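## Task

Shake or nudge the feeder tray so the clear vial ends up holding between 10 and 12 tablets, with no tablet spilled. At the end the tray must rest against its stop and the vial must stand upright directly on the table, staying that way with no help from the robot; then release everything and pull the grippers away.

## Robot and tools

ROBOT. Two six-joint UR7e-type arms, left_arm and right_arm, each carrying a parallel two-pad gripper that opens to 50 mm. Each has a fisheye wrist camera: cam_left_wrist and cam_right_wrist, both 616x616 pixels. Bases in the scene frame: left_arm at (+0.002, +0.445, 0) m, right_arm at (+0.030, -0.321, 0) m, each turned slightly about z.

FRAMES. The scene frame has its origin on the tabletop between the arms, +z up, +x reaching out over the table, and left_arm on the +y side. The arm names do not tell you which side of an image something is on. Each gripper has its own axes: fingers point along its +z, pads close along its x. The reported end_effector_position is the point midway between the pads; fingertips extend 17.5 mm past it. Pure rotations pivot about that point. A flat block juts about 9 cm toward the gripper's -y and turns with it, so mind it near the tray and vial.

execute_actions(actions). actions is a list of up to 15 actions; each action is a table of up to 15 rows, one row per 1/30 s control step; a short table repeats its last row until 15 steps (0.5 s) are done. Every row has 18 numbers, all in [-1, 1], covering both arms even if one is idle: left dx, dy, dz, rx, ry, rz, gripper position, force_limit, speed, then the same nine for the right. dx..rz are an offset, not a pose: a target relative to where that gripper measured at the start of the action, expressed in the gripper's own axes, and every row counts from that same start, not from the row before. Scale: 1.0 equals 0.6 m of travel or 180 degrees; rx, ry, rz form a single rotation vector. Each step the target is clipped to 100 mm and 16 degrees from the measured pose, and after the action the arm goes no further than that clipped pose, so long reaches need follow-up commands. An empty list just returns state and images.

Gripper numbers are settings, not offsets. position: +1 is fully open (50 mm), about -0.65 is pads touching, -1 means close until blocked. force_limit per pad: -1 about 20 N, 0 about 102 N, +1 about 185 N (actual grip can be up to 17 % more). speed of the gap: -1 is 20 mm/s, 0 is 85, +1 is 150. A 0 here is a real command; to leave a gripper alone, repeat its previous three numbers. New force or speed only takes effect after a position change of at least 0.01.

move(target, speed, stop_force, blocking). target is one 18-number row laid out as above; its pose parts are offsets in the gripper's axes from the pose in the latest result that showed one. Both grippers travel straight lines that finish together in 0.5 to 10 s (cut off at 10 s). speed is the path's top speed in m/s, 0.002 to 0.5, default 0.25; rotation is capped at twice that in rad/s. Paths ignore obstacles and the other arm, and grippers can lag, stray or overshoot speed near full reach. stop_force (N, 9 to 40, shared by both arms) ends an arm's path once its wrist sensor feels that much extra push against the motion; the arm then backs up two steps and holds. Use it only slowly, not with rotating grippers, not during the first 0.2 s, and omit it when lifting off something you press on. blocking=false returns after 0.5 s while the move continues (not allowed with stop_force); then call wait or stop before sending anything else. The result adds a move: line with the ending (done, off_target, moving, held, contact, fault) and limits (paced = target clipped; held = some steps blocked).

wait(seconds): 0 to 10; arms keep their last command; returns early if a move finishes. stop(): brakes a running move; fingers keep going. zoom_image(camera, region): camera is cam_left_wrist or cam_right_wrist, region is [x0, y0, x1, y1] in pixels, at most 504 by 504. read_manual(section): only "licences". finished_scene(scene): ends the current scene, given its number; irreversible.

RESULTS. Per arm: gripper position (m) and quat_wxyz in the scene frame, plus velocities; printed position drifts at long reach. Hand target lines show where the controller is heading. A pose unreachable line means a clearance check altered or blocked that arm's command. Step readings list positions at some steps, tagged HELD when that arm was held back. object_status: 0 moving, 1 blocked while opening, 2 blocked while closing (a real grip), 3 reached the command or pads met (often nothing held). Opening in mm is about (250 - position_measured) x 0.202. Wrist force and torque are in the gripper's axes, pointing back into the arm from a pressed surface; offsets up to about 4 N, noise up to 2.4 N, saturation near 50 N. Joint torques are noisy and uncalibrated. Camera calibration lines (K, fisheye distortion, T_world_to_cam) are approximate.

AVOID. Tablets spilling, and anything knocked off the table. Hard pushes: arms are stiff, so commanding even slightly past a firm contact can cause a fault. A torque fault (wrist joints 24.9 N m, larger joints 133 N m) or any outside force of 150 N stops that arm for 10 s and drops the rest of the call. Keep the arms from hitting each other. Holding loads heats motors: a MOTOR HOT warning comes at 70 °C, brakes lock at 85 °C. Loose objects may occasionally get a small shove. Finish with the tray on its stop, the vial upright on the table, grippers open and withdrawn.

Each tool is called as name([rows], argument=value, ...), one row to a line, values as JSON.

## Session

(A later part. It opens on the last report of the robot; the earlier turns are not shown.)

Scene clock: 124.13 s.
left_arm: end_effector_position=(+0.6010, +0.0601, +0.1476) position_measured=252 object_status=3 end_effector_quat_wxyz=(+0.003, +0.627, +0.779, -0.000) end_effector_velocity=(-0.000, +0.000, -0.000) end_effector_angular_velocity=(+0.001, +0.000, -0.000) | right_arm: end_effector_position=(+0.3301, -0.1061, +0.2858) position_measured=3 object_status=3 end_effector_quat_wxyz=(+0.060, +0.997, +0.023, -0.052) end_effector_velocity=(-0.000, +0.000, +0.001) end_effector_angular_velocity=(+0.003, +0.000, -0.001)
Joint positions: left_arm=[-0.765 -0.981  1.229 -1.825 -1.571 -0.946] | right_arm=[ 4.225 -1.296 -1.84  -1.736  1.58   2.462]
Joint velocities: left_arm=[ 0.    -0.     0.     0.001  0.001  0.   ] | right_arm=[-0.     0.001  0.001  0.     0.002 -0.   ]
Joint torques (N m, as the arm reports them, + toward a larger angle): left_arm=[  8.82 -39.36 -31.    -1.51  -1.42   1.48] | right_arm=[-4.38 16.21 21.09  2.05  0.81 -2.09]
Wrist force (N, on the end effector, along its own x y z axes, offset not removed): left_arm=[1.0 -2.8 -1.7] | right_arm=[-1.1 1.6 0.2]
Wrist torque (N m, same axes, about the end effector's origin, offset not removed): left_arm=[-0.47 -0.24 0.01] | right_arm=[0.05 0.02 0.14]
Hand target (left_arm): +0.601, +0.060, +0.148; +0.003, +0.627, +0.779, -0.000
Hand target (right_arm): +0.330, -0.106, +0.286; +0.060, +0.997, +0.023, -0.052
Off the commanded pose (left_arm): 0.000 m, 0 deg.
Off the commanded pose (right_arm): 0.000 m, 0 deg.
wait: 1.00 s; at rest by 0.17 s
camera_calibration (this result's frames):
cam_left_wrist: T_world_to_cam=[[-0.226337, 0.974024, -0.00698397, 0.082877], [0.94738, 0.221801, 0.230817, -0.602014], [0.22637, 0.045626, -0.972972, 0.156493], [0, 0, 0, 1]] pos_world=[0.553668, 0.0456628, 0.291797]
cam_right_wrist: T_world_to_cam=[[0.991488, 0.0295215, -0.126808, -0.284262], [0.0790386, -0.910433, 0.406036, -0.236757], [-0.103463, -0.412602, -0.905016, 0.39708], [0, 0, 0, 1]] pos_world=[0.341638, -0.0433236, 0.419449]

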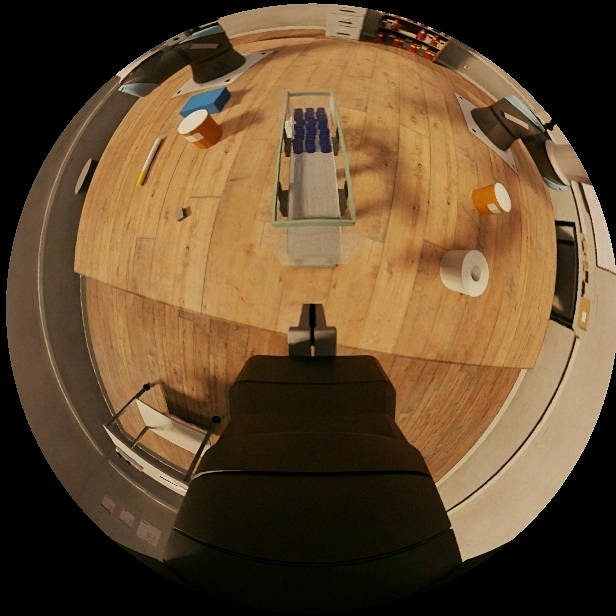

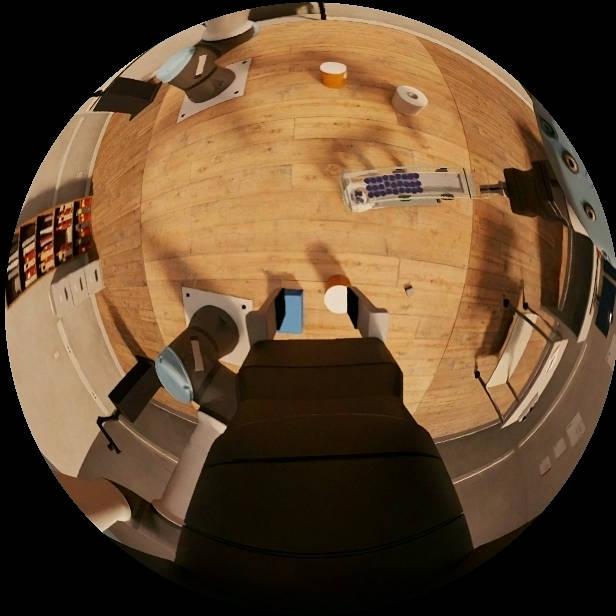

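move(target=[0,-0.06,0,0,0,0,-1,-0.6,0,0,0,0,0,0,0,1,0,0], speed=0.04)

execute_actions([
  [[0,0.1,0,0,0,0,-1,-0.6,0,0,0,0,0,0,0,1,0,0],[0,0.1,0,0,0,0,-1,-0.6,0,0,0,0,0,0,0,1,0,0],[0,0.06,0,0,0,0,-1,-0.6,0,0,0,0,0,0,0,1,0,0]],
])

wait(seconds=1)

zoom_image(camera="cam_right_wrist", region=[330,140,460,230])

Scene clock: 134.57 s.
left_arm: end_effector_position=(+0.5661, +0.0524, +0.1475) position_measured=252 object_status=3 end_effector_quat_wxyz=(+0.003, +0.627, +0.779, -0.000) end_effector_velocity=(-0.002, -0.000, +0.000) end_effector_angular_velocity=(-0.000, -0.001, +0.000) | right_arm: end_effector_position=(+0.3301, -0.1061, +0.2858) position_measured=3 object_status=3 end_effector_quat_wxyz=(+0.060, +0.997, +0.023, -0.052) end_effector_velocity=(+0.000, +0.000, +0.000) end_effector_angular_velocity=(+0.003, -0.001, -0.000)
Joint positions: left_arm=[-0.807 -1.043  1.327 -1.862 -1.571 -0.988] | right_arm=[ 4.225 -1.296 -1.84  -1.736  1.58   2.462]
Joint velocities: left_arm=[-0.002 -0.004  0.005 -0.003  0.    -0.002] | right_arm=[-0.     0.001 -0.001  0.002  0.001  0.   ]
Joint torques (N m, as the arm reports them, + toward a larger angle): left_arm=[-12.37 -62.71 -15.9   -3.48  -0.04  -1.27] | right_arm=[-4.64 16.75 20.97  1.99  0.78 -2.07]
Wrist force (N, on the end effector, along its own x y z axes, offset not removed): left_arm=[-0.1 4.2 0.4] | right_arm=[-2.4 -0.2 -0.2]
Wrist torque (N m, same axes, about the end effector's origin, offset not removed): left_arm=[-0.31 -0.03 -0.04] | right_arm=[-0.25 0.23 0.16]
Hand target (left_arm): +0.566, +0.052, +0.147; +0.003, +0.627, +0.779, -0.000
Hand target (right_arm): +0.330, -0.106, +0.286; +0.060, +0.997, +0.023, -0.052
Off the commanded pose (left_arm): 0.000 m, 0 deg.
Off the commanded pose (right_arm): 0.000 m, 0 deg.
move: done
camera_calibration (this result's frames):
cam_left_wrist: T_world_to_cam=[[-0.226345, 0.974022, -0.00697381, 0.0824717], [0.947395, 0.221809, 0.230746, -0.56718], [0.226299, 0.0456213, -0.972989, 0.164685], [0, 0, 0, 1]] pos_world=[0.518742, 0.0379633, 0.291687]
cam_right_wrist: T_world_to_cam=[[0.991488, 0.0295215, -0.126808, -0.284262], [0.0790386, -0.910433, 0.406036, -0.236757], [-0.103463, -0.412602, -0.905016, 0.39708], [0, 0, 0, 1]] pos_world=[0.341638, -0.0433236, 0.419449]

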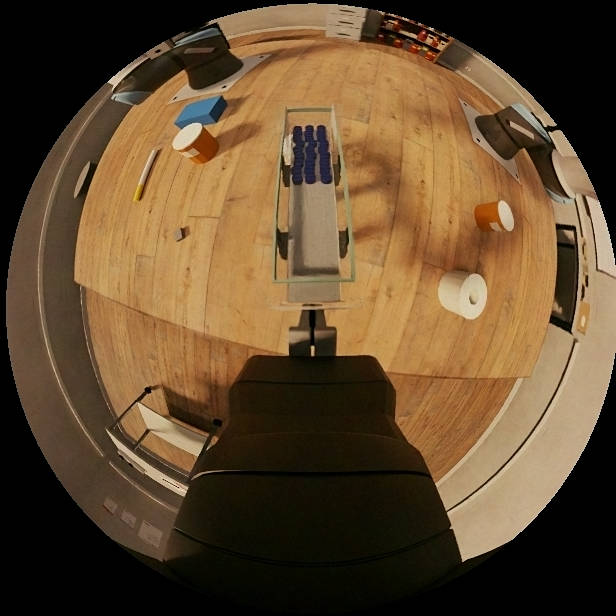

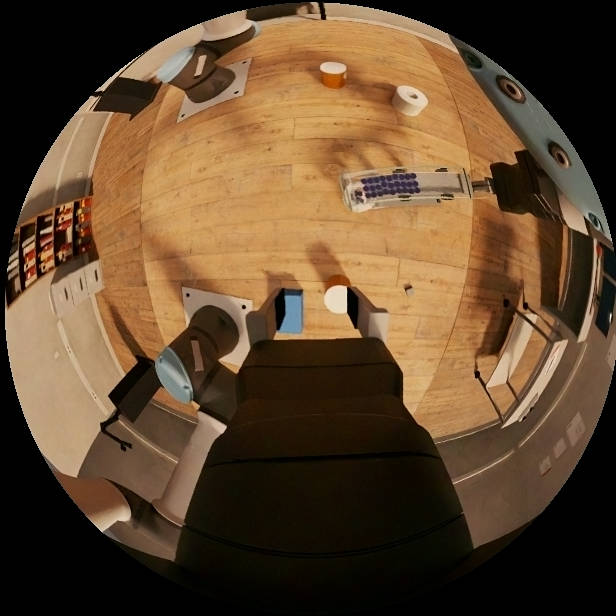

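Scene clock: 135.07 s.
left_arm: end_effector_position=(+0.6007, +0.0602, +0.1476) position_measured=252 object_status=3 end_effector_quat_wxyz=(+0.003, +0.627, +0.779, -0.000) end_effector_velocity=(+0.005, -0.000, +0.000) end_effector_angular_velocity=(+0.002, +0.003, -0.000) | right_arm: end_effector_position=(+0.3301, -0.1061, +0.2858) position_measured=3 object_status=3 end_effector_quat_wxyz=(+0.060, +0.997, +0.023, -0.052) end_effector_velocity=(-0.000, +0.000, -0.000) end_effector_angular_velocity=(+0.002, +0.001, -0.001)
Joint positions: left_arm=[-0.766 -0.982  1.231 -1.826 -1.571 -0.946] | right_arm=[ 4.225 -1.296 -1.84  -1.736  1.58   2.462]
Joint velocities: left_arm=[ 0.005  0.012 -0.021  0.013 -0.001  0.005] | right_arm=[-0.001 -0.    -0.     0.002  0.002  0.   ]
Joint torques (N m, as the arm reports them, + toward a larger angle): left_arm=[  8.39 -40.34 -30.77  -1.23  -0.99   1.75] | right_arm=[-4.31 16.57 20.79  2.08  0.86 -2.04]
Wrist force (N, on the end effector, along its own x y z axes, offset not removed): left_arm=[0.2 -1.1 0.5] | right_arm=[-1.3 0.5 -2.1]
Wrist torque (N m, same axes, about the end effector's origin, offset not removed): left_arm=[-0.28 -0.04 -0.03] | right_arm=[-0.13 -0.03 0.14]
Hand target (left_arm): +0.601, +0.060, +0.148; +0.003, +0.627, +0.779, -0.000
Hand target (right_arm): +0.330, -0.106, +0.286; +0.060, +0.997, +0.023, -0.052
Off the commanded pose (left_arm): 0.001 m, 0 deg.
Off the commanded pose (right_arm): 0.000 m, 0 deg.
Step readings (end_effector_position):
0: left_arm (+0.5661, +0.0524, +0.1475) | right_arm (+0.3301, -0.1061, +0.2858)
1: left_arm (+0.5661, +0.0524, +0.1474) | right_arm (+0.3301, -0.1061, +0.2858)
2: left_arm (+0.5684, +0.0545, +0.1463) | right_arm (+0.3301, -0.1061, +0.2858)
4: left_arm (+0.5858, +0.0604, +0.1453) | right_arm (+0.3301, -0.1061, +0.2858)
8: left_arm (+0.5970, +0.0604, +0.1476) | right_arm (+0.3301, -0.1061, +0.2858)
15: end_effector_position above
camera_calibration (this result's frames):
cam_left_wrist: T_world_to_cam=[[-0.226399, 0.974008, -0.0072255, 0.0827845], [0.947282, 0.221902, 0.231119, -0.60173], [0.226715, 0.0454806, -0.972899, 0.156369], [0, 0, 0, 1]] pos_world=[0.553299, 0.0457804, 0.291801]
cam_right_wrist: T_world_to_cam=[[0.991488, 0.0295215, -0.126808, -0.284262], [0.0790386, -0.910433, 0.406036, -0.236757], [-0.103463, -0.412602, -0.905016, 0.39708], [0, 0, 0, 1]] pos_world=[0.341638, -0.0433236, 0.419449]

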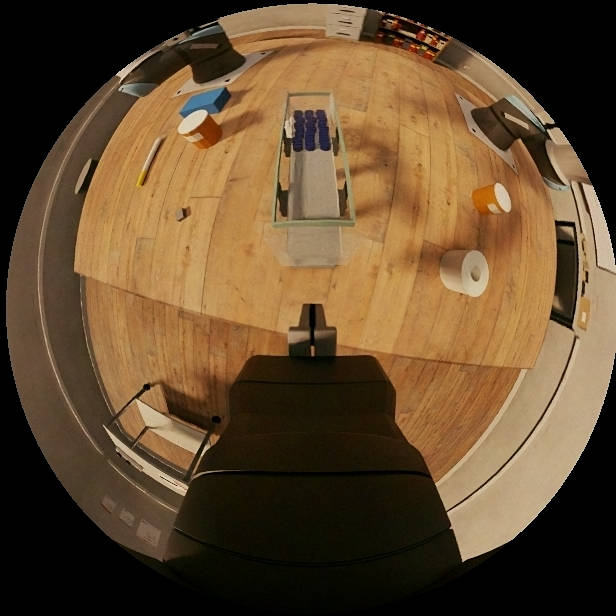

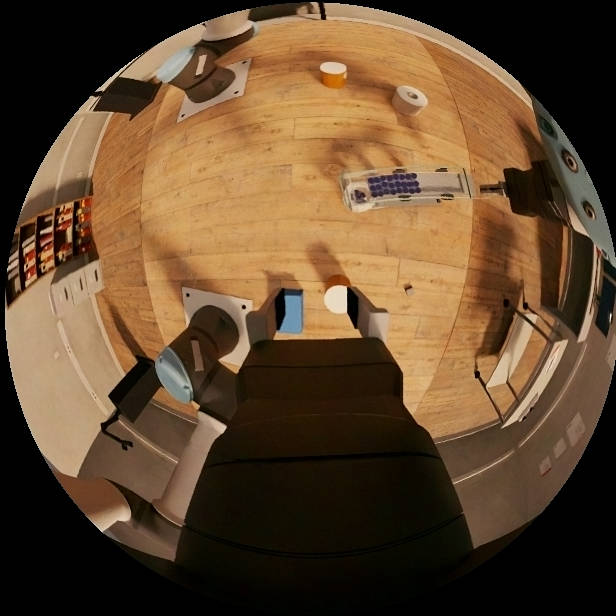

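Scene clock: 136.07 s.
left_arm: end_effector_position=(+0.6013, +0.0601, +0.1476) position_measured=252 object_status=3 end_effector_quat_wxyz=(+0.003, +0.627, +0.779, -0.000) end_effector_velocity=(-0.000, +0.000, -0.000) end_effector_angular_velocity=(+0.001, +0.001, +0.001) | right_arm: end_effector_position=(+0.3301, -0.1061, +0.2858) position_measured=3 object_status=3 end_effector_quat_wxyz=(+0.060, +0.997, +0.023, -0.052) end_effector_velocity=(+0.000, +0.000, -0.000) end_effector_angular_velocity=(-0.001, -0.001, +0.001)
Joint positions: left_arm=[-0.765 -0.981  1.228 -1.825 -1.571 -0.946] | right_arm=[ 4.225 -1.296 -1.84  -1.736  1.58   2.462]
Joint velocities: left_arm=[ 0.     0.    -0.     0.001 -0.    -0.001] | right_arm=[ 0.    -0.001 -0.     0.001 -0.001  0.   ]
Joint torques (N m, as the arm reports them, + toward a larger angle): left_arm=[  9.45 -39.32 -31.09  -1.61  -1.35   1.5 ] | right_arm=[-3.88 16.86 21.08  2.    0.89 -2.02]
Wrist force (N, on the end effector, along its own x y z axes, offset not removed): left_arm=[0.1 -0.2 -0.6] | right_arm=[-1.4 0.7 -4.5]
Wrist torque (N m, same axes, about the end effector's origin, offset not removed): left_arm=[-0.19 -0.08 0.00] | right_arm=[-0.16 0.01 0.28]
Hand target (left_arm): +0.601, +0.060, +0.148; +0.003, +0.627, +0.779, -0.000
Hand target (right_arm): +0.330, -0.106, +0.286; +0.060, +0.997, +0.023, -0.052
Off the commanded pose (left_arm): 0.000 m, 0 deg.
Off the commanded pose (right_arm): 0.000 m, 0 deg.
wait: 1.00 s; at rest by 0.17 s
camera_calibration (this result's frames):
cam_left_wrist: T_world_to_cam=[[-0.226348, 0.974022, -0.00697469, 0.0828789], [0.947379, 0.221809, 0.230812, -0.60224], [0.226363, 0.0456362, -0.972973, 0.156433], [0, 0, 0, 1]] pos_world=[0.553898, 0.0457175, 0.291787]
cam_right_wrist: T_world_to_cam=[[0.991488, 0.0295216, -0.126808, -0.284262], [0.0790386, -0.910433, 0.406036, -0.236757], [-0.103463, -0.412602, -0.905016, 0.39708], [0, 0, 0, 1]] pos_world=[0.341638, -0.0433236, 0.419449]

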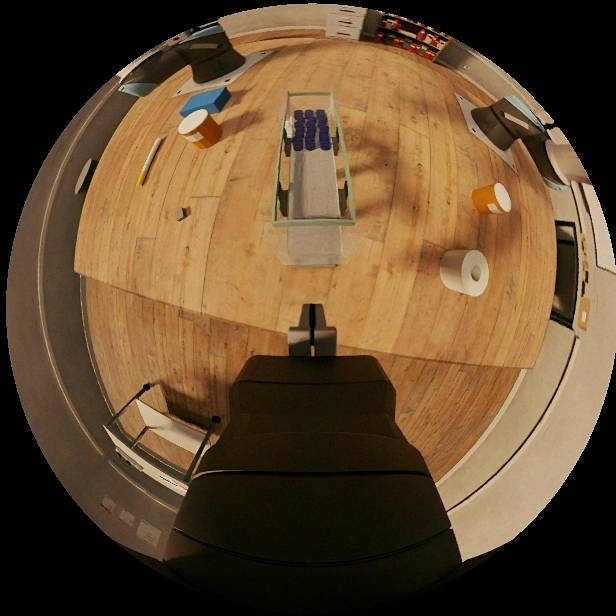

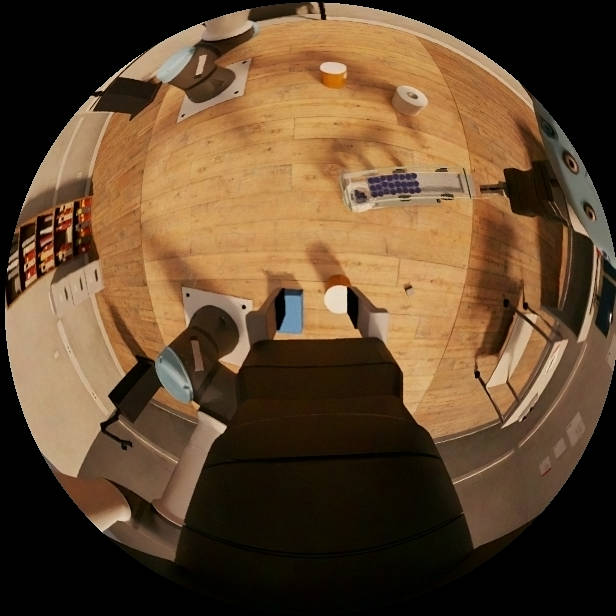

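Region (330, 140, 460, 230) of cam_right_wrist's 616x616 image, scaled by 3.877, with more detail than that image has; it fills the top 349 rows of this view, and the rest is white.

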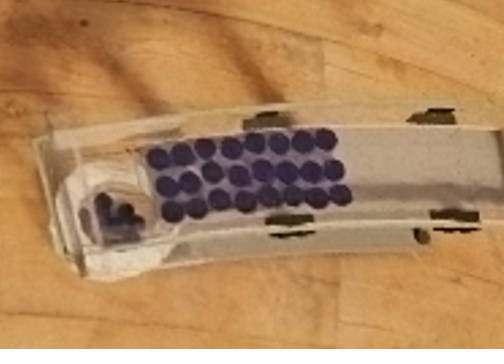

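finished_scene(scene=2)

The scene is finished: the task was done.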